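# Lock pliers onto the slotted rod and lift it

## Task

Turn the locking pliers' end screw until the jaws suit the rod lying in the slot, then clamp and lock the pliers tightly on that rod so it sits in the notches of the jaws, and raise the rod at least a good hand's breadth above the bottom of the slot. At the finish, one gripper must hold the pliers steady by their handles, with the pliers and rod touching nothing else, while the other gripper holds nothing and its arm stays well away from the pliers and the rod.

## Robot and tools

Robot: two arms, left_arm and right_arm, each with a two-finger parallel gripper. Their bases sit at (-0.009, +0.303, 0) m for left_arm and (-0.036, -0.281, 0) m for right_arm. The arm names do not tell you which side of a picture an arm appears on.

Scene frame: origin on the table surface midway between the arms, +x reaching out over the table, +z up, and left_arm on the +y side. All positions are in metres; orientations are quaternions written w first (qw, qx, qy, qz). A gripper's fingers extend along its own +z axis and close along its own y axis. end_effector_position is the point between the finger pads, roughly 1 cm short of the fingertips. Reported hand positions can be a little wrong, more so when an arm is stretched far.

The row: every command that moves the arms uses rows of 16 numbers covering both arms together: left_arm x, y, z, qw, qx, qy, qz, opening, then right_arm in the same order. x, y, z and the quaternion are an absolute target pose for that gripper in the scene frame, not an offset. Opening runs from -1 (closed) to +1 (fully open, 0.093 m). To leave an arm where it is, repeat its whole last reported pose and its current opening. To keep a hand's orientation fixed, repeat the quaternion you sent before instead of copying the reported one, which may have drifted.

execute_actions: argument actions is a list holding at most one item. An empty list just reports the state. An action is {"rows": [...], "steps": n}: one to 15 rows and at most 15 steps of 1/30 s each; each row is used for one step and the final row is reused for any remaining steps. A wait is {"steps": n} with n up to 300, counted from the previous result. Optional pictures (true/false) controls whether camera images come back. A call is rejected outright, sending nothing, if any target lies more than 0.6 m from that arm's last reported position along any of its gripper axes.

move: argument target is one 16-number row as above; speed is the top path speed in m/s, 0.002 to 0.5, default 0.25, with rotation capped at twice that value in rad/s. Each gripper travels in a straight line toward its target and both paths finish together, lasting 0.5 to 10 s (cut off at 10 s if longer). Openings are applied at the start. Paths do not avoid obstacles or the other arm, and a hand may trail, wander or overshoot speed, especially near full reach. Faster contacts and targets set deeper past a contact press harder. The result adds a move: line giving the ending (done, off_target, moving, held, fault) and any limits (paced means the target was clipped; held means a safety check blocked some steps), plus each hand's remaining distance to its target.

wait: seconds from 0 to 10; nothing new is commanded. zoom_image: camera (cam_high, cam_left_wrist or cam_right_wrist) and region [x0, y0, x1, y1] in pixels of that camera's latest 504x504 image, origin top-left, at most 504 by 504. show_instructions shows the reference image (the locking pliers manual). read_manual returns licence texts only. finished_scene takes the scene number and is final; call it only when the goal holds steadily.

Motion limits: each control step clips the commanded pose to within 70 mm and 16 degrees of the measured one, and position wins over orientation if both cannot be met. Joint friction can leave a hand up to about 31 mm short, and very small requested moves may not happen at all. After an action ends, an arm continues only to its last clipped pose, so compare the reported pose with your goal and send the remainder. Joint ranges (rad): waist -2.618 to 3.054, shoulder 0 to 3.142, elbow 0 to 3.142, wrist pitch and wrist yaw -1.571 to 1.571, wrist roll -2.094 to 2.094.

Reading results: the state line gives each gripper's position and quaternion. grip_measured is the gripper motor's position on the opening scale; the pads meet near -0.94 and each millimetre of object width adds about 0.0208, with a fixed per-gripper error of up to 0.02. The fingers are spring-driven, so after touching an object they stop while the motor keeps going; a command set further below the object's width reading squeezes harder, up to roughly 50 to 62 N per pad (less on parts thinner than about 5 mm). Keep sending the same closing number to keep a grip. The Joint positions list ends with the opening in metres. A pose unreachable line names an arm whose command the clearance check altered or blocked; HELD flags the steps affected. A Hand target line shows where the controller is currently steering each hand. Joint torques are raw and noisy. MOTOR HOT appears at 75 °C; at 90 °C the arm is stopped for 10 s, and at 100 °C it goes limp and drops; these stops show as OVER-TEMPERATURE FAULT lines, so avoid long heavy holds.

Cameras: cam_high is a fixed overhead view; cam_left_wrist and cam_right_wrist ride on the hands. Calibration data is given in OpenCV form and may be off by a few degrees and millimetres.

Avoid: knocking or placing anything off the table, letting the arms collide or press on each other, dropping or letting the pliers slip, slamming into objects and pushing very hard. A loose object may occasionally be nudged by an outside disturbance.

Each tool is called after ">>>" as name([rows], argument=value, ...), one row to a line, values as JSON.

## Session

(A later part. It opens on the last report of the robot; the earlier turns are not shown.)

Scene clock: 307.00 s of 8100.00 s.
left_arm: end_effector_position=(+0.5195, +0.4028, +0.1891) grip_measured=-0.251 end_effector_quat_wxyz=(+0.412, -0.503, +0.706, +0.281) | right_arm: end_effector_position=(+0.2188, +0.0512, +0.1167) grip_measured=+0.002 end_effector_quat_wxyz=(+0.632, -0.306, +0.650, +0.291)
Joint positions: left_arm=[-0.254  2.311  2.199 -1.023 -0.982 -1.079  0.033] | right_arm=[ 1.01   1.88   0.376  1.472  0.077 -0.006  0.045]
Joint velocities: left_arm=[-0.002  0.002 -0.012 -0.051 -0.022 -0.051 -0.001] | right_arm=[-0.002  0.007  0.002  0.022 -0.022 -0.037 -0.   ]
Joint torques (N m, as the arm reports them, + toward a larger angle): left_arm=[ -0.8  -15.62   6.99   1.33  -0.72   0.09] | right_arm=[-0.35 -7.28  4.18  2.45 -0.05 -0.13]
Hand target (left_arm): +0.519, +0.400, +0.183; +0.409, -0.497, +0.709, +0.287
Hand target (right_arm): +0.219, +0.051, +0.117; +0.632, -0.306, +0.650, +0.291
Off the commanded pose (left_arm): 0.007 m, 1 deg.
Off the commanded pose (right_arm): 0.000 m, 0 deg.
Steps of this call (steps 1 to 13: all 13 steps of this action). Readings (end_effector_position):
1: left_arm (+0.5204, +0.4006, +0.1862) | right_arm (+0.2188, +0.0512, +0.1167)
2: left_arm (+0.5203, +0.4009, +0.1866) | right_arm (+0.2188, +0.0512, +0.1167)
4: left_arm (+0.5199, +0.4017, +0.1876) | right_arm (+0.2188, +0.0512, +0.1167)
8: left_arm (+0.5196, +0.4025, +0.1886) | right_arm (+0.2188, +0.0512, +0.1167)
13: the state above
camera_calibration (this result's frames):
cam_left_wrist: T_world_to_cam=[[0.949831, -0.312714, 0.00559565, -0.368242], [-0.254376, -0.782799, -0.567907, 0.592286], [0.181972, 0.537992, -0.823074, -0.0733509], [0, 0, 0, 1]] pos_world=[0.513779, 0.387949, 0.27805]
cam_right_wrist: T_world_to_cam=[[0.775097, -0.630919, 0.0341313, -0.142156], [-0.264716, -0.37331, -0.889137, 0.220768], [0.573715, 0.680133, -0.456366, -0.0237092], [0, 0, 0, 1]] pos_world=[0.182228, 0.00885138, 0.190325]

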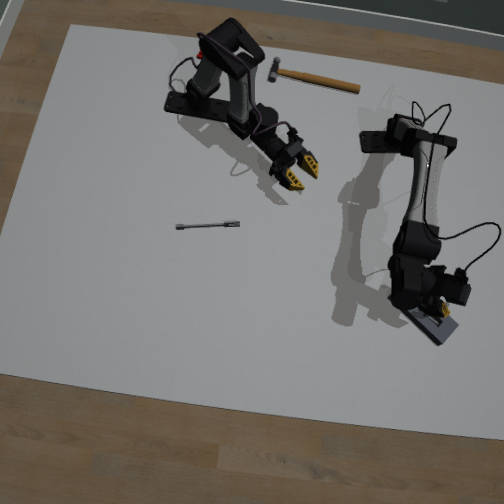

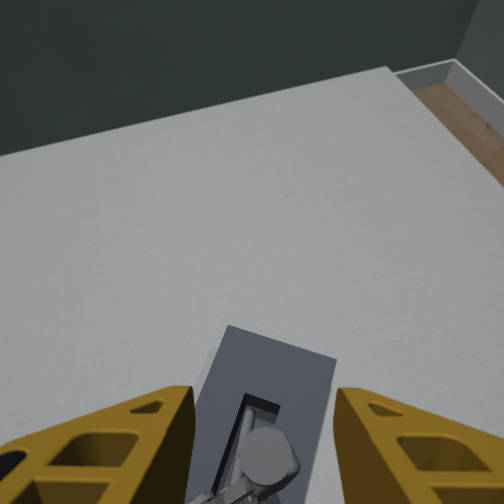

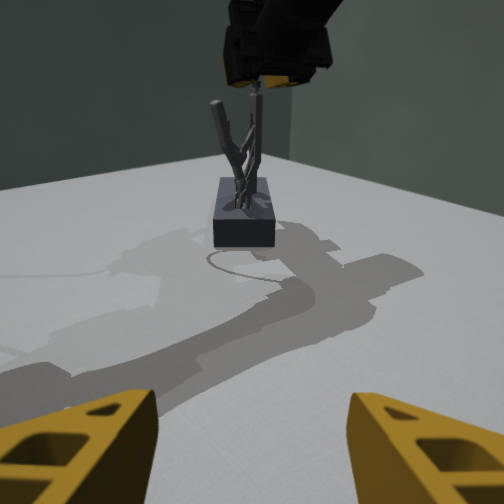

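>>> move(target=[0.519,0.403,0.184,0.462,0.331,0.800,-0.191,-0.25,0.2188,0.0512,0.1167,0.632,-0.306,0.65,0.291,0], speed=0.45)

>>> execute_actions([
  {"rows":[[0.519,0.403,0.184,0.462,0.331,0.800,-0.191,-0.5,0.2188,0.0512,0.1167,0.632,-0.306,0.65,0.291,0],[0.519,0.403,0.184,0.462,0.331,0.800,-0.191,-0.65,0.2188,0.0512,0.1167,0.632,-0.306,0.65,0.291,0],[0.519,0.403,0.184,0.462,0.331,0.800,-0.191,-0.8,0.2188,0.0512,0.1167,0.632,-0.306,0.65,0.291,0]],"steps":9},
], pictures=false)

>>> move(target=[0.519,0.400,0.183,0.410,-0.497,0.709,0.287,-0.8,0.2188,0.0512,0.1167,0.632,-0.306,0.65,0.291,0], speed=0.4)

>>> execute_actions([
  {"rows":[[0.519,0.400,0.183,0.410,-0.497,0.709,0.287,-0.7,0.2188,0.0512,0.1167,0.632,-0.306,0.65,0.291,0],[0.519,0.400,0.183,0.410,-0.497,0.709,0.287,-0.66,0.2188,0.0512,0.1167,0.632,-0.306,0.65,0.291,0],[0.519,0.400,0.183,0.410,-0.497,0.709,0.287,-0.62,0.2188,0.0512,0.1167,0.632,-0.306,0.65,0.291,0],[0.519,0.400,0.183,0.410,-0.497,0.709,0.287,-0.55,0.2188,0.0512,0.1167,0.632,-0.306,0.65,0.291,0],[0.519,0.400,0.183,0.410,-0.497,0.709,0.287,-0.45,0.2188,0.0512,0.1167,0.632,-0.306,0.65,0.291,0],[0.519,0.400,0.183,0.410,-0.497,0.709,0.287,-0.35,0.2188,0.0512,0.1167,0.632,-0.306,0.65,0.291,0],[0.519,0.400,0.183,0.410,-0.497,0.709,0.287,-0.25,0.2188,0.0512,0.1167,0.632,-0.306,0.65,0.291,0]],"steps":13},
])

Scene clock: 320.40 s of 8100.00 s.
left_arm: end_effector_position=(+0.5168, +0.4016, +0.1868) grip_measured=-0.251 end_effector_quat_wxyz=(+0.466, +0.337, +0.799, -0.177) | right_arm: end_effector_position=(+0.2188, +0.0512, +0.1167) grip_measured=+0.002 end_effector_quat_wxyz=(+0.632, -0.306, +0.650, +0.291)
Joint positions: left_arm=[ 0.265  2.194  1.98  -0.805  0.938  0.954  0.033] | right_arm=[ 1.01   1.88   0.376  1.472  0.077 -0.006  0.045]
Joint velocities: left_arm=[ 0.007 -0.002  0.017 -0.007 -0.007 -0.022  0.   ] | right_arm=[ 0.022  0.002 -0.007 -0.007  0.051  0.007 -0.   ]
Joint torques (N m, as the arm reports them, + toward a larger angle): left_arm=[  0.08 -13.21  11.79   1.27   0.51   0.16] | right_arm=[-0.24 -7.3   4.23  2.47 -0.07 -0.14]
Hand target (left_arm): +0.519, +0.405, +0.185; +0.466, +0.337, +0.798, -0.179
Hand target (right_arm): +0.219, +0.051, +0.117; +0.632, -0.306, +0.650, +0.291
Off the commanded pose (left_arm): 0.004 m, 2 deg.
Off the commanded pose (right_arm): 0.000 m, 0 deg.
move: done
camera_calibration (this result's frames):
cam_left_wrist: T_world_to_cam=[[-0.684883, -0.727457, -0.0417404, 0.654176], [-0.582671, 0.581168, -0.568101, 0.211287], [0.437527, -0.364762, -0.821899, 0.156166], [0, 0, 0, 1]] pos_world=[0.502818, 0.410055, 0.275691]
cam_right_wrist: T_world_to_cam=[[0.775097, -0.630919, 0.0341313, -0.142156], [-0.264716, -0.37331, -0.889137, 0.220768], [0.573715, 0.680133, -0.456366, -0.0237092], [0, 0, 0, 1]] pos_world=[0.182228, 0.00885138, 0.190325]

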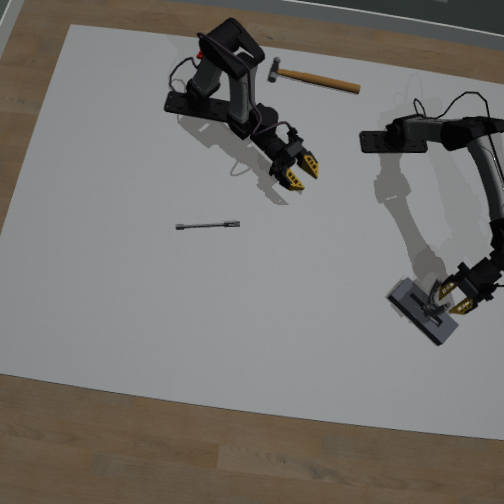

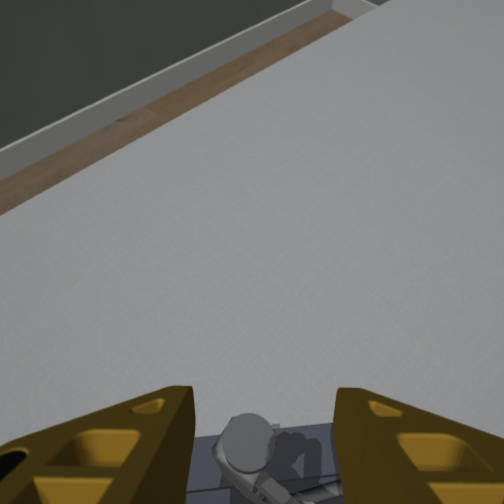

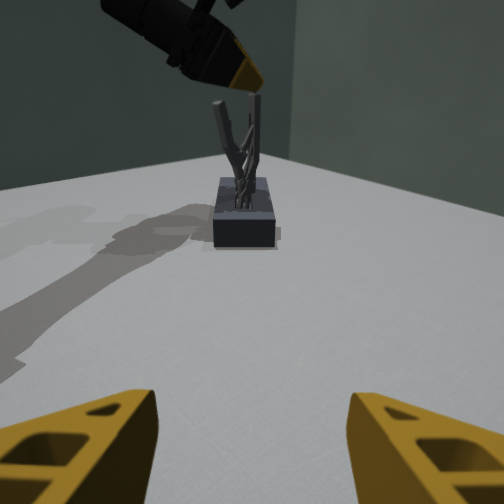

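Scene clock: 320.70 s of 8100.00 s.
left_arm: end_effector_position=(+0.5178, +0.4012, +0.1869) grip_measured=-0.790 end_effector_quat_wxyz=(+0.466, +0.336, +0.798, -0.182) | right_arm: end_effector_position=(+0.2188, +0.0512, +0.1167) grip_measured=+0.002 end_effector_quat_wxyz=(+0.632, -0.306, +0.650, +0.291)
Joint positions: left_arm=[ 0.265  2.204  1.995 -0.816  0.947  0.954  0.007] | right_arm=[ 1.01   1.88   0.376  1.472  0.077 -0.006  0.045]
Joint velocities: left_arm=[ 0.002  0.007 -0.002 -0.022 -0.066 -0.022  0.   ] | right_arm=[ 0.017  0.007  0.002 -0.066 -0.007 -0.022 -0.001]
Joint torques (N m, as the arm reports them, + toward a larger angle): left_arm=[  0.03 -13.19  11.45   1.18   0.53   0.  ] | right_arm=[-0.29 -7.26  4.28  2.44 -0.05 -0.13]
Hand target (left_arm): +0.519, +0.403, +0.184; +0.463, +0.331, +0.800, -0.191
Hand target (right_arm): +0.219, +0.051, +0.117; +0.632, -0.306, +0.650, +0.291
Off the commanded pose (left_arm): 0.004 m, 1 deg.
Off the commanded pose (right_arm): 0.000 m, 0 deg.
Steps of this call (steps 1 to 9: all 9 steps of this action). Readings (end_effector_position):
1: left_arm (+0.5168, +0.4015, +0.1870) | right_arm (+0.2188, +0.0512, +0.1167)
2: left_arm (+0.5170, +0.4014, +0.1871) | right_arm (+0.2188, +0.0512, +0.1167)
4: left_arm (+0.5177, +0.4014, +0.1870) | right_arm (+0.2188, +0.0512, +0.1167)
8: left_arm (+0.5179, +0.4012, +0.1870) | right_arm (+0.2188, +0.0512, +0.1167)
9: the state above

Scene clock: 324.40 s of 8100.00 s.
left_arm: end_effector_position=(+0.5208, +0.4002, +0.1863) grip_measured=-0.790 end_effector_quat_wxyz=(+0.407, -0.503, +0.712, +0.271) | right_arm: end_effector_position=(+0.2188, +0.0512, +0.1167) grip_measured=+0.002 end_effector_quat_wxyz=(+0.632, -0.306, +0.650, +0.291)
Joint positions: left_arm=[-0.254  2.31   2.199 -1.023 -0.958 -1.079  0.007] | right_arm=[ 1.01   1.88   0.376  1.472  0.077 -0.006  0.045]
Joint velocities: left_arm=[-0.007  0.007 -0.002 -0.007 -0.007 -0.037  0.   ] | right_arm=[ 0.017 -0.007  0.007  0.007  0.037  0.007 -0.001]
Joint torques (N m, as the arm reports them, + toward a larger angle): left_arm=[ -0.63 -13.92  11.16   0.89  -0.77  -0.01] | right_arm=[-0.26 -7.22  4.24  2.45 -0.06 -0.13]
Hand target (left_arm): +0.519, +0.398, +0.182; +0.399, -0.498, +0.716, +0.283
Hand target (right_arm): +0.219, +0.051, +0.117; +0.632, -0.306, +0.650, +0.291
Off the commanded pose (left_arm): 0.004 m, 2 deg.
Off the commanded pose (right_arm): 0.000 m, 0 deg.
move: done
camera_calibration (this result's frames):
cam_left_wrist: T_world_to_cam=[[0.946436, -0.32268, 0.011713, -0.365673], [-0.263349, -0.79239, -0.550241, 0.59421], [0.186833, 0.517684, -0.834923, -0.0666396], [0, 0, 0, 1]] pos_world=[0.515021, 0.387348, 0.275603]
cam_right_wrist: T_world_to_cam=[[0.775097, -0.630919, 0.0341313, -0.142156], [-0.264716, -0.37331, -0.889137, 0.220768], [0.573715, 0.680133, -0.456366, -0.0237092], [0, 0, 0, 1]] pos_world=[0.182228, 0.00885138, 0.190325]

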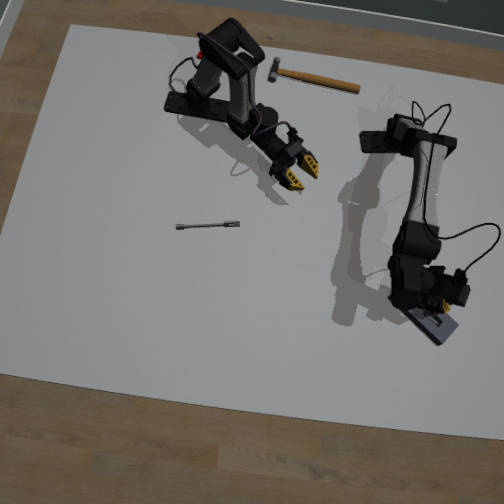

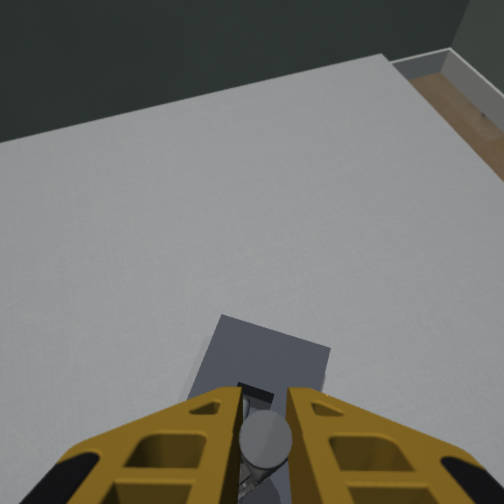

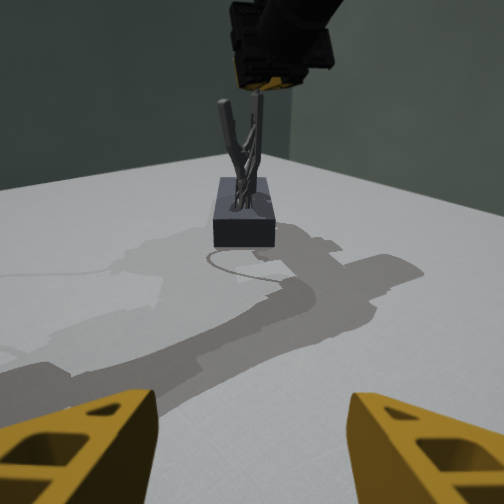

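Scene clock: 324.83 s of 8100.00 s.
left_arm: end_effector_position=(+0.5197, +0.4026, +0.1893) grip_measured=-0.251 end_effector_quat_wxyz=(+0.412, -0.503, +0.706, +0.280) | right_arm: end_effector_position=(+0.2188, +0.0512, +0.1167) grip_measured=+0.002 end_effector_quat_wxyz=(+0.632, -0.306, +0.650, +0.291)
Joint positions: left_arm=[-0.254  2.311  2.199 -1.022 -0.982 -1.079  0.033] | right_arm=[ 1.01   1.88   0.376  1.472  0.077 -0.006  0.045]
Joint velocities: left_arm=[ 0.007 -0.002  0.002 -0.037  0.022  0.066 -0.002] | right_arm=[ 0.002 -0.017 -0.002 -0.066 -0.007 -0.022 -0.001]
Joint torques (N m, as the arm reports them, + toward a larger angle): left_arm=[ -0.79 -15.67   6.97   1.28  -0.73   0.08] | right_arm=[-0.3  -7.3   4.22  2.46 -0.07 -0.14]
Hand target (left_arm): +0.519, +0.400, +0.183; +0.409, -0.497, +0.709, +0.287
Hand target (right_arm): +0.219, +0.051, +0.117; +0.632, -0.306, +0.650, +0.291
Off the commanded pose (left_arm): 0.007 m, 1 deg.
Off the commanded pose (right_arm): 0.000 m, 0 deg.
Steps of this call (steps 1 to 13: all 13 steps of this action). Readings (end_effector_position):
1: left_arm (+0.5208, +0.4004, +0.1865) | right_arm (+0.2188, +0.0512, +0.1167)
2: left_arm (+0.5206, +0.4007, +0.1869) | right_arm (+0.2188, +0.0512, +0.1167)
4: left_arm (+0.5202, +0.4015, +0.1878) | right_arm (+0.2188, +0.0512, +0.1167)
8: left_arm (+0.5199, +0.4023, +0.1888) | right_arm (+0.2188, +0.0512, +0.1167)
13: the state above
camera_calibration (this result's frames):
cam_left_wrist: T_world_to_cam=[[0.94976, -0.312892, 0.00740712, -0.368789], [-0.253485, -0.782883, -0.568189, 0.591919], [0.183581, 0.537766, -0.822865, -0.0738969], [0, 0, 0, 1]] pos_world=[0.51387, 0.387752, 0.278247]
cam_right_wrist: T_world_to_cam=[[0.775097, -0.630919, 0.0341313, -0.142156], [-0.264716, -0.37331, -0.889137, 0.220768], [0.573715, 0.680133, -0.456366, -0.0237092], [0, 0, 0, 1]] pos_world=[0.182228, 0.00885138, 0.190325]

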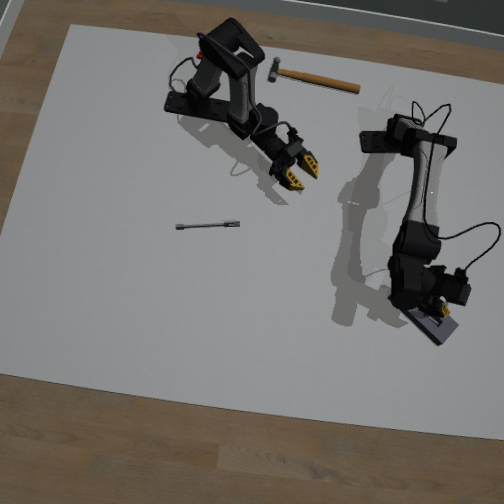

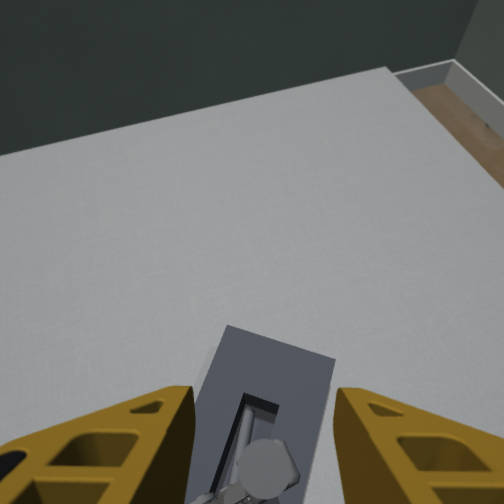

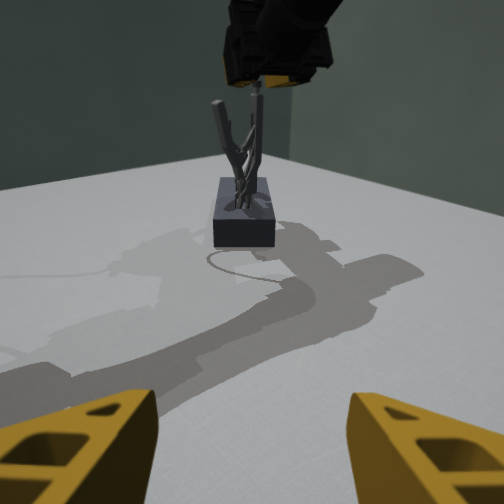

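>>> move(target=[0.519,0.403,0.184,0.462,0.331,0.800,-0.191,-0.25,0.2188,0.0512,0.1167,0.632,-0.306,0.65,0.291,0], speed=0.45)

>>> execute_actions([
  {"rows":[[0.519,0.403,0.184,0.462,0.331,0.800,-0.191,-0.55,0.2188,0.0512,0.1167,0.632,-0.306,0.65,0.291,0],[0.519,0.403,0.184,0.462,0.331,0.800,-0.191,-0.8,0.2188,0.0512,0.1167,0.632,-0.306,0.65,0.291,0]],"steps":8},
], pictures=false)

>>> move(target=[0.519,0.400,0.183,0.410,-0.497,0.709,0.287,-0.8,0.2188,0.0512,0.1167,0.632,-0.306,0.65,0.291,0], speed=0.4)

>>> execute_actions([
  {"rows":[[0.519,0.400,0.183,0.410,-0.497,0.709,0.287,-0.68,0.2188,0.0512,0.1167,0.632,-0.306,0.65,0.291,0],[0.519,0.400,0.183,0.410,-0.497,0.709,0.287,-0.62,0.2188,0.0512,0.1167,0.632,-0.306,0.65,0.291,0],[0.519,0.400,0.183,0.410,-0.497,0.709,0.287,-0.5,0.2188,0.0512,0.1167,0.632,-0.306,0.65,0.291,0],[0.519,0.400,0.183,0.410,-0.497,0.709,0.287,-0.25,0.2188,0.0512,0.1167,0.632,-0.306,0.65,0.291,0]],"steps":10},
], pictures=false)

>>> move(target=[0.519,0.403,0.184,0.462,0.331,0.800,-0.191,-0.25,0.2188,0.0512,0.1167,0.632,-0.306,0.65,0.291,0], speed=0.45)

Scene clock: 336.73 s of 8100.00 s.
left_arm: end_effector_position=(+0.5168, +0.4016, +0.1869) grip_measured=-0.251 end_effector_quat_wxyz=(+0.466, +0.337, +0.799, -0.177) | right_arm: end_effector_position=(+0.2188, +0.0512, +0.1167) grip_measured=+0.002 end_effector_quat_wxyz=(+0.632, -0.306, +0.650, +0.291)
Joint positions: left_arm=[ 0.265  2.193  1.98  -0.805  0.938  0.954  0.033] | right_arm=[ 1.01   1.88   0.376  1.472  0.077 -0.006  0.045]
Joint velocities: left_arm=[ 0.007 -0.002  0.002 -0.007  0.022 -0.066  0.001] | right_arm=[-0.012 -0.002 -0.012  0.022  0.037 -0.022 -0.   ]
Joint torques (N m, as the arm reports them, + toward a larger angle): left_arm=[  0.12 -13.27  11.41   1.27   0.51   0.1 ] | right_arm=[-0.29 -7.22  4.22  2.45 -0.06 -0.13]
Hand target (left_arm): +0.519, +0.405, +0.185; +0.466, +0.338, +0.798, -0.179
Hand target (right_arm): +0.219, +0.051, +0.117; +0.632, -0.306, +0.650, +0.291
Off the commanded pose (left_arm): 0.004 m, 2 deg.
Off the commanded pose (right_arm): 0.000 m, 0 deg.
move: done
camera_calibration (this result's frames):
cam_left_wrist: T_world_to_cam=[[-0.684869, -0.72745, -0.0420952, 0.654213], [-0.582475, 0.58126, -0.568207, 0.211214], [0.437811, -0.364628, -0.821808, 0.156032], [0, 0, 0, 1]] pos_world=[0.502765, 0.41003, 0.275781]
cam_right_wrist: T_world_to_cam=[[0.775097, -0.630919, 0.0341313, -0.142156], [-0.264716, -0.37331, -0.889137, 0.220768], [0.573715, 0.680133, -0.456366, -0.0237092], [0, 0, 0, 1]] pos_world=[0.182228, 0.00885138, 0.190325]

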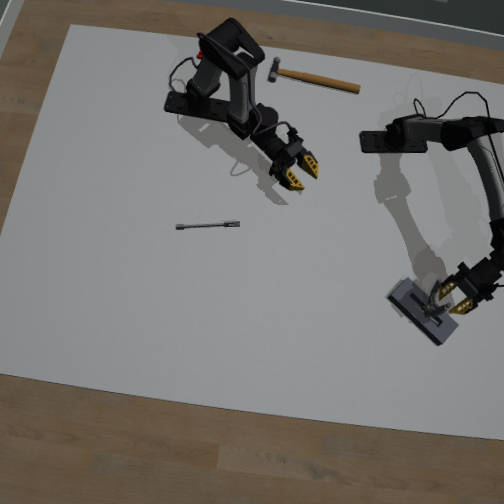

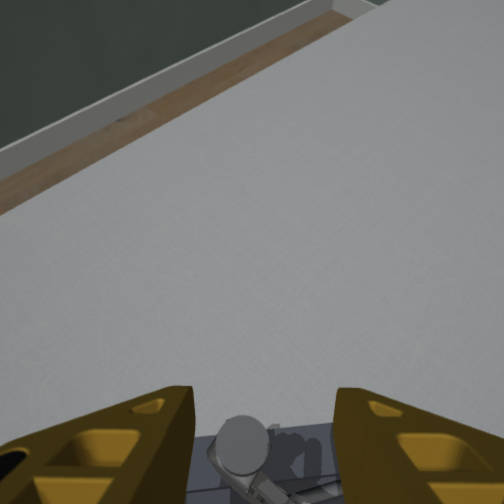

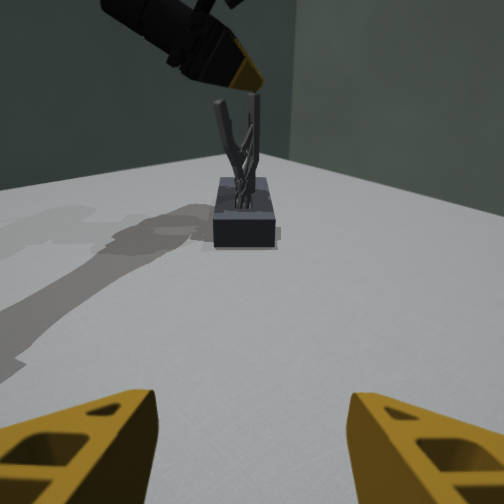

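Scene clock: 337.00 s of 8100.00 s.
left_arm: end_effector_position=(+0.5176, +0.4010, +0.1870) grip_measured=-0.790 end_effector_quat_wxyz=(+0.466, +0.336, +0.798, -0.183) | right_arm: end_effector_position=(+0.2188, +0.0512, +0.1167) grip_measured=+0.002 end_effector_quat_wxyz=(+0.632, -0.306, +0.650, +0.291)
Joint positions: left_arm=[ 0.265  2.204  1.995 -0.817  0.948  0.954  0.007] | right_arm=[ 1.01   1.88   0.376  1.472  0.077 -0.006  0.045]
Joint velocities: left_arm=[-0.002 -0.002  0.017 -0.066 -0.007 -0.125 -0.   ] | right_arm=[ 0.017 -0.002 -0.002 -0.051 -0.007 -0.037 -0.   ]
Joint torques (N m, as the arm reports them, + toward a larger angle): left_arm=[ -0.06 -13.12  11.48   1.15   0.53   0.  ] | right_arm=[-0.26 -7.25  4.2   2.44 -0.06 -0.14]
Hand target (left_arm): +0.519, +0.403, +0.184; +0.463, +0.331, +0.800, -0.191
Hand target (right_arm): +0.219, +0.051, +0.117; +0.632, -0.306, +0.650, +0.291
Off the commanded pose (left_arm): 0.004 m, 1 deg.
Off the commanded pose (right_arm): 0.000 m, 0 deg.
Steps of this call (steps 1 to 8: all 8 steps of this action). Readings (end_effector_position):
1: left_arm (+0.5168, +0.4015, +0.1869) | right_arm (+0.2188, +0.0512, +0.1167)
2: left_arm (+0.5172, +0.4015, +0.1872) | right_arm (+0.2188, +0.0512, +0.1167)
4: left_arm (+0.5176, +0.4013, +0.1869) | right_arm (+0.2188, +0.0512, +0.1167)
8: the state above

Scene clock: 340.70 s of 8100.00 s.
left_arm: end_effector_position=(+0.5210, +0.4001, +0.1860) grip_measured=-0.790 end_effector_quat_wxyz=(+0.407, -0.504, +0.712, +0.271) | right_arm: end_effector_position=(+0.2188, +0.0512, +0.1167) grip_measured=+0.002 end_effector_quat_wxyz=(+0.632, -0.306, +0.650, +0.291)
Joint positions: left_arm=[-0.254  2.311  2.2   -1.022 -0.957 -1.08   0.007] | right_arm=[ 1.01   1.88   0.376  1.472  0.077 -0.006  0.045]
Joint velocities: left_arm=[-0.012  0.007  0.007 -0.095  0.007 -0.051 -0.002] | right_arm=[ 0.002 -0.002 -0.007 -0.037 -0.066  0.022  0.001]
Joint torques (N m, as the arm reports them, + toward a larger angle): left_arm=[ -0.6  -14.18  11.15   0.84  -0.76   0.01] | right_arm=[-0.28 -7.25  4.23  2.46 -0.07 -0.14]
Hand target (left_arm): +0.519, +0.398, +0.182; +0.399, -0.498, +0.716, +0.283
Hand target (right_arm): +0.219, +0.051, +0.117; +0.632, -0.306, +0.650, +0.291
Off the commanded pose (left_arm): 0.004 m, 2 deg.
Off the commanded pose (right_arm): 0.000 m, 0 deg.
move: done
camera_calibration (this result's frames):
cam_left_wrist: T_world_to_cam=[[0.946448, -0.322598, 0.0129043, -0.366206], [-0.262777, -0.792933, -0.549732, 0.593863], [0.187574, 0.516902, -0.835242, -0.0669027], [0, 0, 0, 1]] pos_world=[0.515197, 0.387339, 0.275311]
cam_right_wrist: T_world_to_cam=[[0.775097, -0.630919, 0.0341313, -0.142156], [-0.264716, -0.37331, -0.889137, 0.220768], [0.573715, 0.680133, -0.456366, -0.0237092], [0, 0, 0, 1]] pos_world=[0.182228, 0.00885138, 0.190325]

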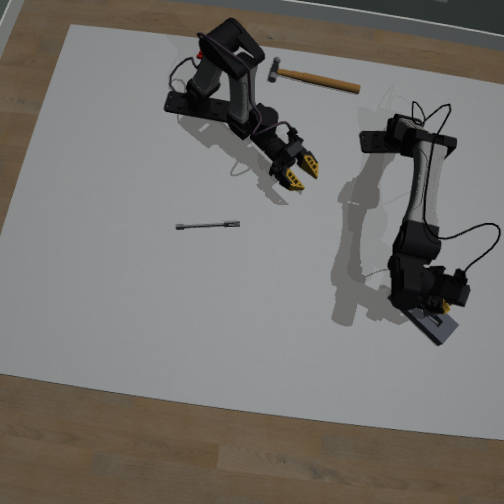

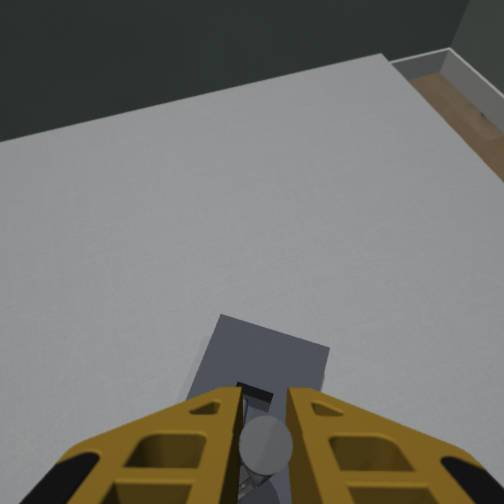

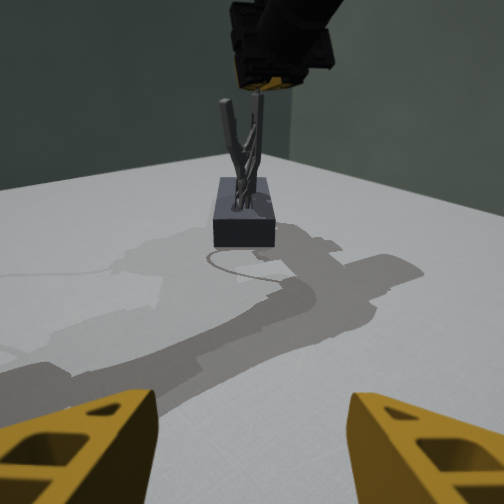

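Scene clock: 341.03 s of 8100.00 s.
left_arm: end_effector_position=(+0.5199, +0.4024, +0.1890) grip_measured=-0.251 end_effector_quat_wxyz=(+0.412, -0.503, +0.706, +0.280) | right_arm: end_effector_position=(+0.2188, +0.0512, +0.1167) grip_measured=+0.002 end_effector_quat_wxyz=(+0.632, -0.306, +0.650, +0.291)
Joint positions: left_arm=[-0.254  2.311  2.2   -1.022 -0.98  -1.08   0.033] | right_arm=[ 1.01   1.88   0.376  1.472  0.077 -0.006  0.045]
Joint velocities: left_arm=[-0.012  0.012 -0.002  0.022  0.007  0.007 -0.   ] | right_arm=[ 0.012  0.002 -0.012  0.051 -0.007 -0.022 -0.   ]
Joint torques (N m, as the arm reports them, + toward a larger angle): left_arm=[ -0.67 -15.5    6.94   1.29  -0.71   0.07] | right_arm=[-0.26 -7.25  4.18  2.45 -0.06 -0.12]
Hand target (left_arm): +0.519, +0.400, +0.183; +0.409, -0.497, +0.709, +0.287
Hand target (right_arm): +0.219, +0.051, +0.117; +0.632, -0.306, +0.650, +0.291
Off the commanded pose (left_arm): 0.007 m, 1 deg.
Off the commanded pose (right_arm): 0.000 m, 0 deg.
Steps of this call (steps 1 to 10: all 10 steps of this action). Readings (end_effector_position):
1: left_arm (+0.5209, +0.4004, +0.1864) | right_arm (+0.2188, +0.0512, +0.1167)
2: left_arm (+0.5207, +0.4008, +0.1869) | right_arm (+0.2188, +0.0512, +0.1167)
4: left_arm (+0.5204, +0.4015, +0.1878) | right_arm (+0.2188, +0.0512, +0.1167)
8: left_arm (+0.5200, +0.4023, +0.1888) | right_arm (+0.2188, +0.0512, +0.1167)
10: the state above

Scene clock: 344.57 s of 8100.00 s.
left_arm: end_effector_position=(+0.5168, +0.4016, +0.1869) grip_measured=-0.251 end_effector_quat_wxyz=(+0.466, +0.337, +0.799, -0.177) | right_arm: end_effector_position=(+0.2188, +0.0512, +0.1167) grip_measured=+0.002 end_effector_quat_wxyz=(+0.632, -0.306, +0.650, +0.291)
Joint positions: left_arm=[ 0.265  2.193  1.98  -0.805  0.938  0.954  0.033] | right_arm=[ 1.01   1.88   0.376  1.472  0.077 -0.006  0.045]
Joint velocities: left_arm=[ 0.007 -0.002 -0.007 -0.051  0.022  0.022  0.001] | right_arm=[-0.007 -0.002 -0.017  0.022  0.022  0.051 -0.001]
Joint torques (N m, as the arm reports them, + toward a larger angle): left_arm=[  0.03 -13.27  11.7    1.27   0.52   0.12] | right_arm=[-0.29 -7.3   4.27  2.45 -0.05 -0.13]
Hand target (left_arm): +0.519, +0.405, +0.185; +0.466, +0.337, +0.798, -0.179
Hand target (right_arm): +0.219, +0.051, +0.117; +0.632, -0.306, +0.650, +0.291
Off the commanded pose (left_arm): 0.004 m, 2 deg.
Off the commanded pose (right_arm): 0.000 m, 0 deg.
move: done
camera_calibration (this result's frames):
cam_left_wrist: T_world_to_cam=[[-0.684738, -0.727591, -0.0417659, 0.654141], [-0.582716, 0.581013, -0.568213, 0.211439], [0.437694, -0.36474, -0.821821, 0.156139], [0, 0, 0, 1]] pos_world=[0.502783, 0.410048, 0.275782]
cam_right_wrist: T_world_to_cam=[[0.775097, -0.630919, 0.0341313, -0.142156], [-0.264716, -0.37331, -0.889137, 0.220768], [0.573715, 0.680133, -0.456366, -0.0237092], [0, 0, 0, 1]] pos_world=[0.182228, 0.00885138, 0.190325]

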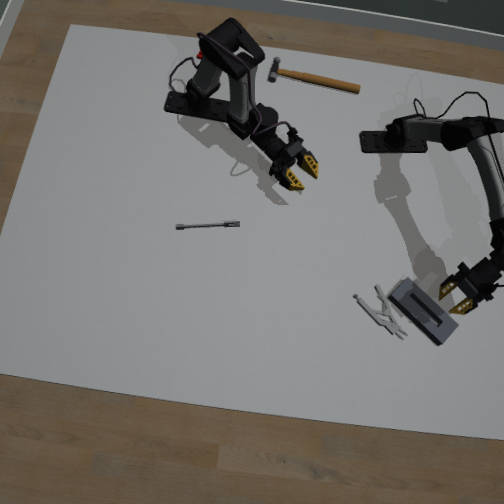

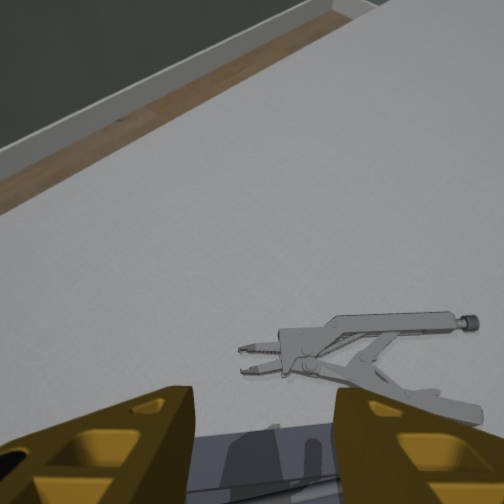

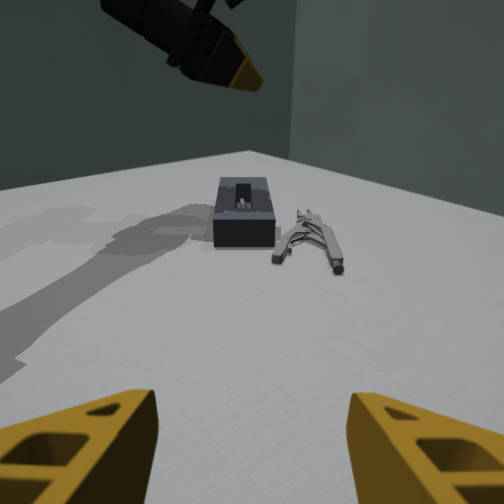

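>>> execute_actions(actions=[])

Scene clock: 355.30 s of 8100.00 s.
left_arm: end_effector_position=(+0.5164, +0.4015, +0.1867) grip_measured=-0.251 end_effector_quat_wxyz=(+0.465, +0.337, +0.799, -0.178) | right_arm: end_effector_position=(+0.2188, +0.0512, +0.1167) grip_measured=+0.002 end_effector_quat_wxyz=(+0.632, -0.306, +0.650, +0.291)
Joint positions: left_arm=[ 0.265  2.193  1.98  -0.808  0.938  0.956  0.033] | right_arm=[ 1.01   1.88   0.376  1.472  0.077 -0.006  0.045]
Joint velocities: left_arm=[-0.002  0.007  0.002 -0.037  0.007  0.007 -0.001] | right_arm=[-0.042  0.007 -0.007  0.007  0.022 -0.037 -0.001]
Joint torques (N m, as the arm reports them, + toward a larger angle): left_arm=[  0.   -13.3   11.6    1.25   0.52   0.1 ] | right_arm=[-0.28 -7.25  4.23  2.44 -0.06 -0.13]
Hand target (left_arm): +0.519, +0.405, +0.185; +0.466, +0.337, +0.798, -0.179
Hand target (right_arm): +0.219, +0.051, +0.117; +0.632, -0.306, +0.650, +0.291
Off the commanded pose (left_arm): 0.004 m, 2 deg.
Off the commanded pose (right_arm): 0.000 m, 0 deg.
Steps of this call (steps 1 to 322: nothing new was sent). Readings (end_effector_position):
1: left_arm (+0.5167, +0.4016, +0.1869) | right_arm (+0.2188, +0.0512, +0.1167)
2: left_arm (+0.5167, +0.4016, +0.1869) | right_arm (+0.2188, +0.0512, +0.1167)
4: left_arm (+0.5166, +0.4015, +0.1869) | right_arm (+0.2188, +0.0512, +0.1167)
8: left_arm (+0.5165, +0.4015, +0.1868) | right_arm (+0.2188, +0.0512, +0.1167)
322: the state above
camera_calibration (this result's frames):
cam_left_wrist: T_world_to_cam=[[-0.68549, -0.726931, -0.0409282, 0.653732], [-0.582882, 0.581601, -0.567441, 0.210951], [0.436294, -0.365119, -0.822396, 0.157097], [0, 0, 0, 1]] pos_world=[0.502545, 0.409887, 0.275654]
cam_right_wrist: T_world_to_cam=[[0.775097, -0.630919, 0.0341313, -0.142156], [-0.264716, -0.37331, -0.889137, 0.220768], [0.573715, 0.680133, -0.456366, -0.0237092], [0, 0, 0, 1]] pos_world=[0.182228, 0.00885138, 0.190325]

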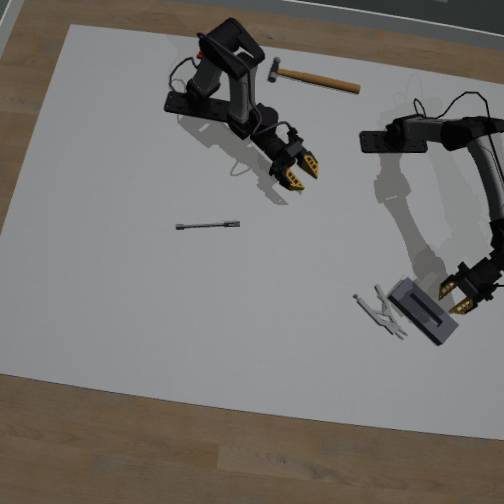

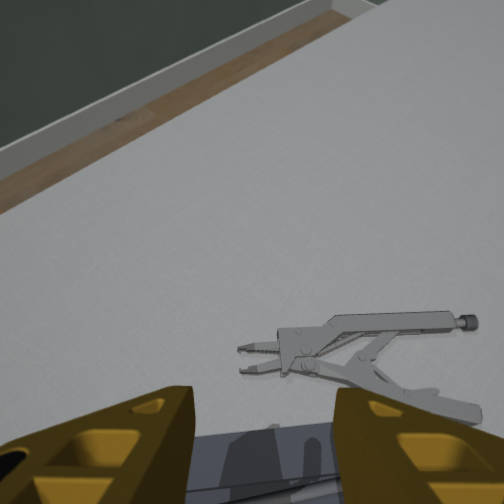

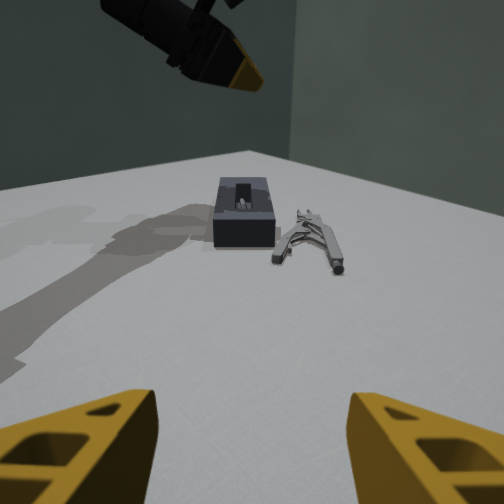

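>>> move(target=[0.50,0.26,0.12,0,-0.391,0.921,0,-0.2,0.2188,0.0512,0.1167,0.632,-0.306,0.650,0.291,0], speed=0.3)

Scene clock: 375.90 s of 8100.00 s.
left_arm: end_effector_position=(+0.5024, +0.2607, +0.1209) grip_measured=-0.201 end_effector_quat_wxyz=(+0.073, -0.384, +0.919, -0.050) | right_arm: end_effector_position=(+0.2188, +0.0512, +0.1167) grip_measured=+0.002 end_effector_quat_wxyz=(+0.632, -0.306, +0.650, +0.291)
Joint positions: left_arm=[-0.252  2.536  2.686 -1.544  0.023 -0.869  0.036] | right_arm=[ 1.01   1.88   0.376  1.472  0.077 -0.006  0.045]
Joint velocities: left_arm=[-0.007  0.007 -0.002 -0.007  0.037 -0.007 -0.   ] | right_arm=[-0.012 -0.002 -0.002 -0.081  0.051  0.007  0.001]
Joint torques (N m, as the arm reports them, + toward a larger angle): left_arm=[ -0.58 -14.8   10.3    0.63  -0.1   -0.06] | right_arm=[-0.27 -7.25  4.21  2.45 -0.05 -0.13]
Hand target (left_arm): +0.503, +0.258, +0.118; +0.070, -0.387, +0.918, -0.051
Hand target (right_arm): +0.219, +0.051, +0.117; +0.632, -0.306, +0.650, +0.291
Off the commanded pose (left_arm): 0.003 m, 10 deg.
Off the commanded pose (right_arm): 0.000 m, 0 deg.
joint sent to its limit (left arm) — the command would take joint 4 (wrist pitch) past its lower limit, so that joint was sent only as far as its limit.
move: off_target (left_arm)
camera_calibration (this result's frames):
cam_left_wrist: T_world_to_cam=[[0.704813, -0.698785, 0.122221, -0.186449], [-0.692278, -0.639904, 0.333577, 0.511767], [-0.154889, -0.319721, -0.934766, 0.356481], [0, 0, 0, 1]] pos_world=[0.540912, 0.311168, 0.1853]
cam_right_wrist: T_world_to_cam=[[0.775097, -0.630919, 0.0341313, -0.142156], [-0.264716, -0.37331, -0.889137, 0.220768], [0.573715, 0.680133, -0.456366, -0.0237092], [0, 0, 0, 1]] pos_world=[0.182228, 0.00885138, 0.190325]

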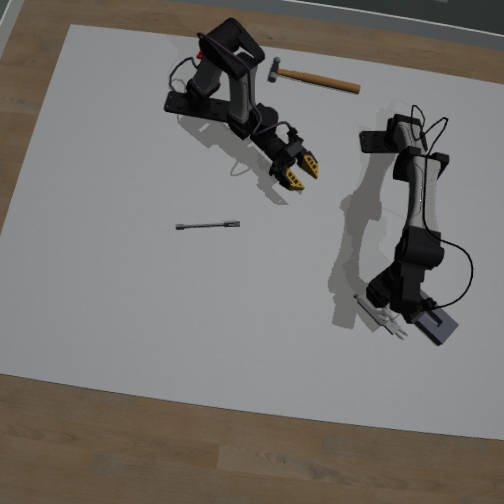

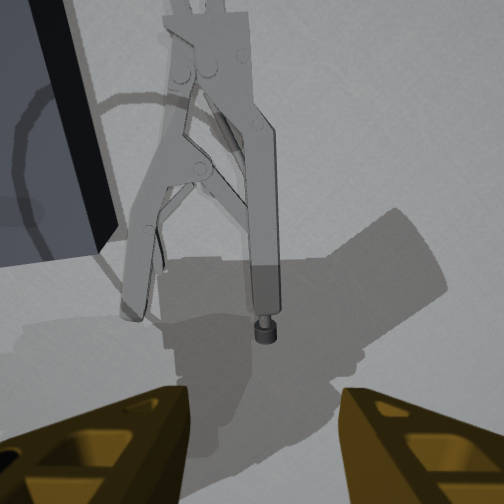

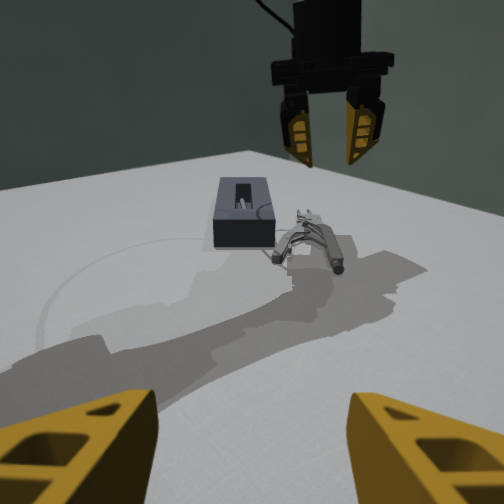

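>>> move(target=[0.512,0.240,0.045,0,-0.407,0.914,0,-0.2,0.2188,0.0512,0.1167,0.632,-0.306,0.650,0.291,0], speed=0.2)

Scene clock: 382.70 s of 8100.00 s.
left_arm: end_effector_position=(+0.5104, +0.2405, +0.0405) grip_measured=-0.201 end_effector_quat_wxyz=(+0.025, -0.404, +0.914, -0.021) | right_arm: end_effector_position=(+0.2188, +0.0512, +0.1167) grip_measured=+0.002 end_effector_quat_wxyz=(+0.632, -0.306, +0.650, +0.291)
Joint positions: left_arm=[-0.293  2.758  2.8   -1.547  0.011 -0.949  0.036] | right_arm=[ 1.01   1.88   0.376  1.472  0.077 -0.006  0.045]
Joint velocities: left_arm=[ 0.017  0.012 -0.012  0.066  0.095 -0.022 -0.001] | right_arm=[ 0.012 -0.007  0.002  0.007  0.022  0.037  0.001]
Joint torques (N m, as the arm reports them, + toward a larger angle): left_arm=[ -0.68 -17.38  10.38   0.38  -0.23  -0.07] | right_arm=[-0.28 -7.21  4.23  2.46 -0.06 -0.14]
Hand target (left_arm): +0.512, +0.240, +0.044; +0.032, -0.406, +0.913, -0.022
Hand target (right_arm): +0.219, +0.051, +0.117; +0.632, -0.306, +0.650, +0.291
Off the commanded pose (left_arm): 0.005 m, 4 deg.
Off the commanded pose (right_arm): 0.000 m, 0 deg.
joint sent to its limit (left arm) — the command would take joint 4 (wrist pitch) past its lower limit, so that joint was sent only as far as its limit.
move: off_target (left_arm)
camera_calibration (this result's frames):
cam_left_wrist: T_world_to_cam=[[0.740516, -0.671245, 0.0326409, -0.217574], [-0.625496, -0.670657, 0.398715, 0.501834], [-0.245745, -0.315672, -0.916494, 0.320777], [0, 0, 0, 1]] pos_world=[0.553842, 0.291773, 0.101004]
cam_right_wrist: T_world_to_cam=[[0.775097, -0.630919, 0.0341313, -0.142156], [-0.264716, -0.37331, -0.889137, 0.220768], [0.573715, 0.680133, -0.456366, -0.0237092], [0, 0, 0, 1]] pos_world=[0.182228, 0.00885138, 0.190325]

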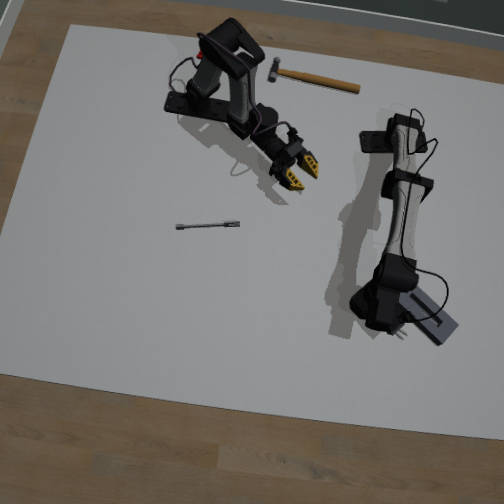

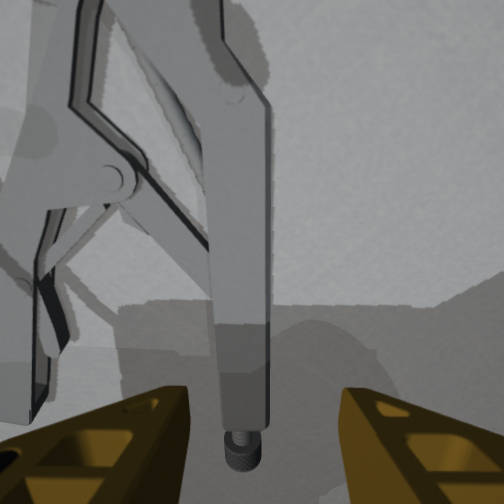

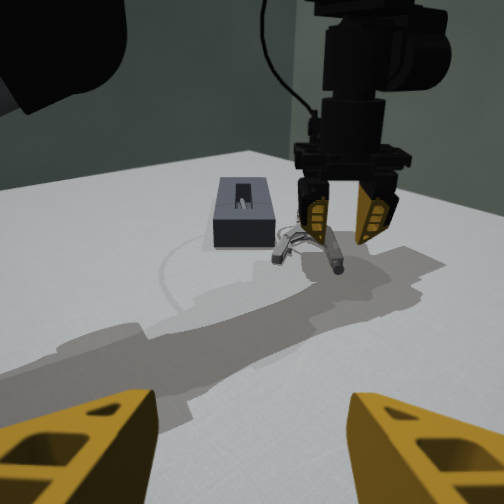

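>>> move(target=[0.507,0.245,0.016,0,-0.407,0.914,0,-0.2,0.2188,0.0512,0.1167,0.632,-0.306,0.650,0.291,0], speed=0.06)

Scene clock: 385.90 s of 8100.00 s.
left_arm: end_effector_position=(+0.5072, +0.2415, +0.0207) grip_measured=-0.201 end_effector_quat_wxyz=(+0.009, -0.405, +0.914, -0.010) | right_arm: end_effector_position=(+0.2188, +0.0512, +0.1167) grip_measured=+0.002 end_effector_quat_wxyz=(+0.632, -0.306, +0.650, +0.291)
Joint positions: left_arm=[-0.293  2.798  2.8   -1.547  0.008 -0.95   0.036] | right_arm=[ 1.01   1.88   0.376  1.472  0.077 -0.006  0.045]
Joint velocities: left_arm=[ 0.002  0.002 -0.007 -0.081  0.037  0.022 -0.   ] | right_arm=[-0.007 -0.007 -0.002 -0.007  0.066 -0.081  0.   ]
Joint torques (N m, as the arm reports them, + toward a larger angle): left_arm=[ -0.05 -16.44   9.26   0.29  -0.22   0.02] | right_arm=[-0.27 -7.25  4.23  2.45 -0.06 -0.14]
Hand target (left_arm): +0.507, +0.245, +0.015; +0.006, -0.407, +0.913, -0.004
Hand target (right_arm): +0.219, +0.051, +0.117; +0.632, -0.306, +0.650, +0.291
Off the commanded pose (left_arm): 0.006 m, 2 deg.
Off the commanded pose (right_arm): 0.000 m, 0 deg.
joint sent to its limit (left arm) — the command would take joint 4 (wrist pitch) past its lower limit, so that joint was sent only as far as its limit.
move: done
camera_calibration (this result's frames):
cam_left_wrist: T_world_to_cam=[[0.741993, -0.670406, -0.00164185, -0.214157], [-0.608697, -0.674717, 0.417427, 0.500482], [-0.280953, -0.308728, -0.908709, 0.318078], [0, 0, 0, 1]] pos_world=[0.55291, 0.292312, 0.079774]
cam_right_wrist: T_world_to_cam=[[0.775097, -0.630919, 0.0341313, -0.142156], [-0.264716, -0.37331, -0.889137, 0.220768], [0.573715, 0.680133, -0.456366, -0.0237092], [0, 0, 0, 1]] pos_world=[0.182228, 0.00885138, 0.190325]

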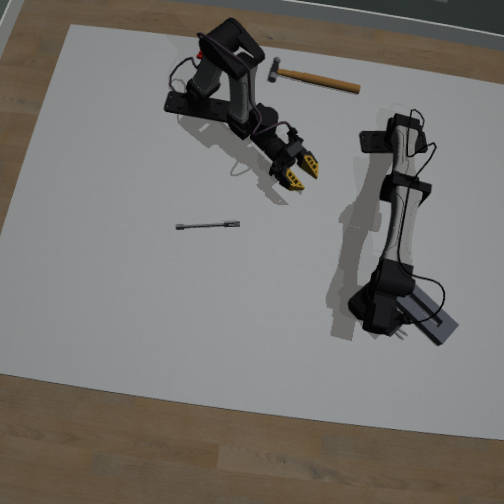

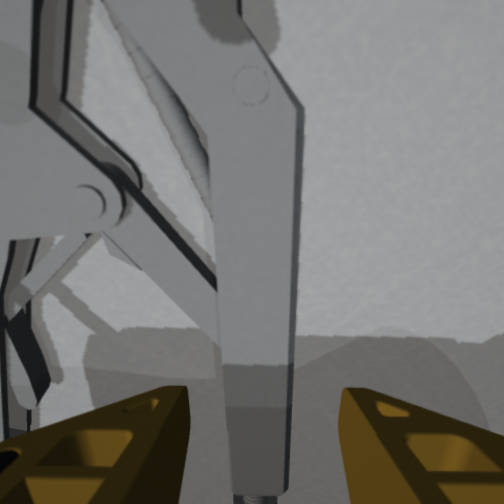

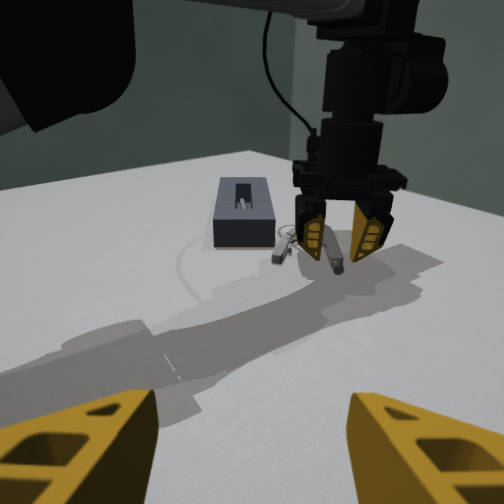

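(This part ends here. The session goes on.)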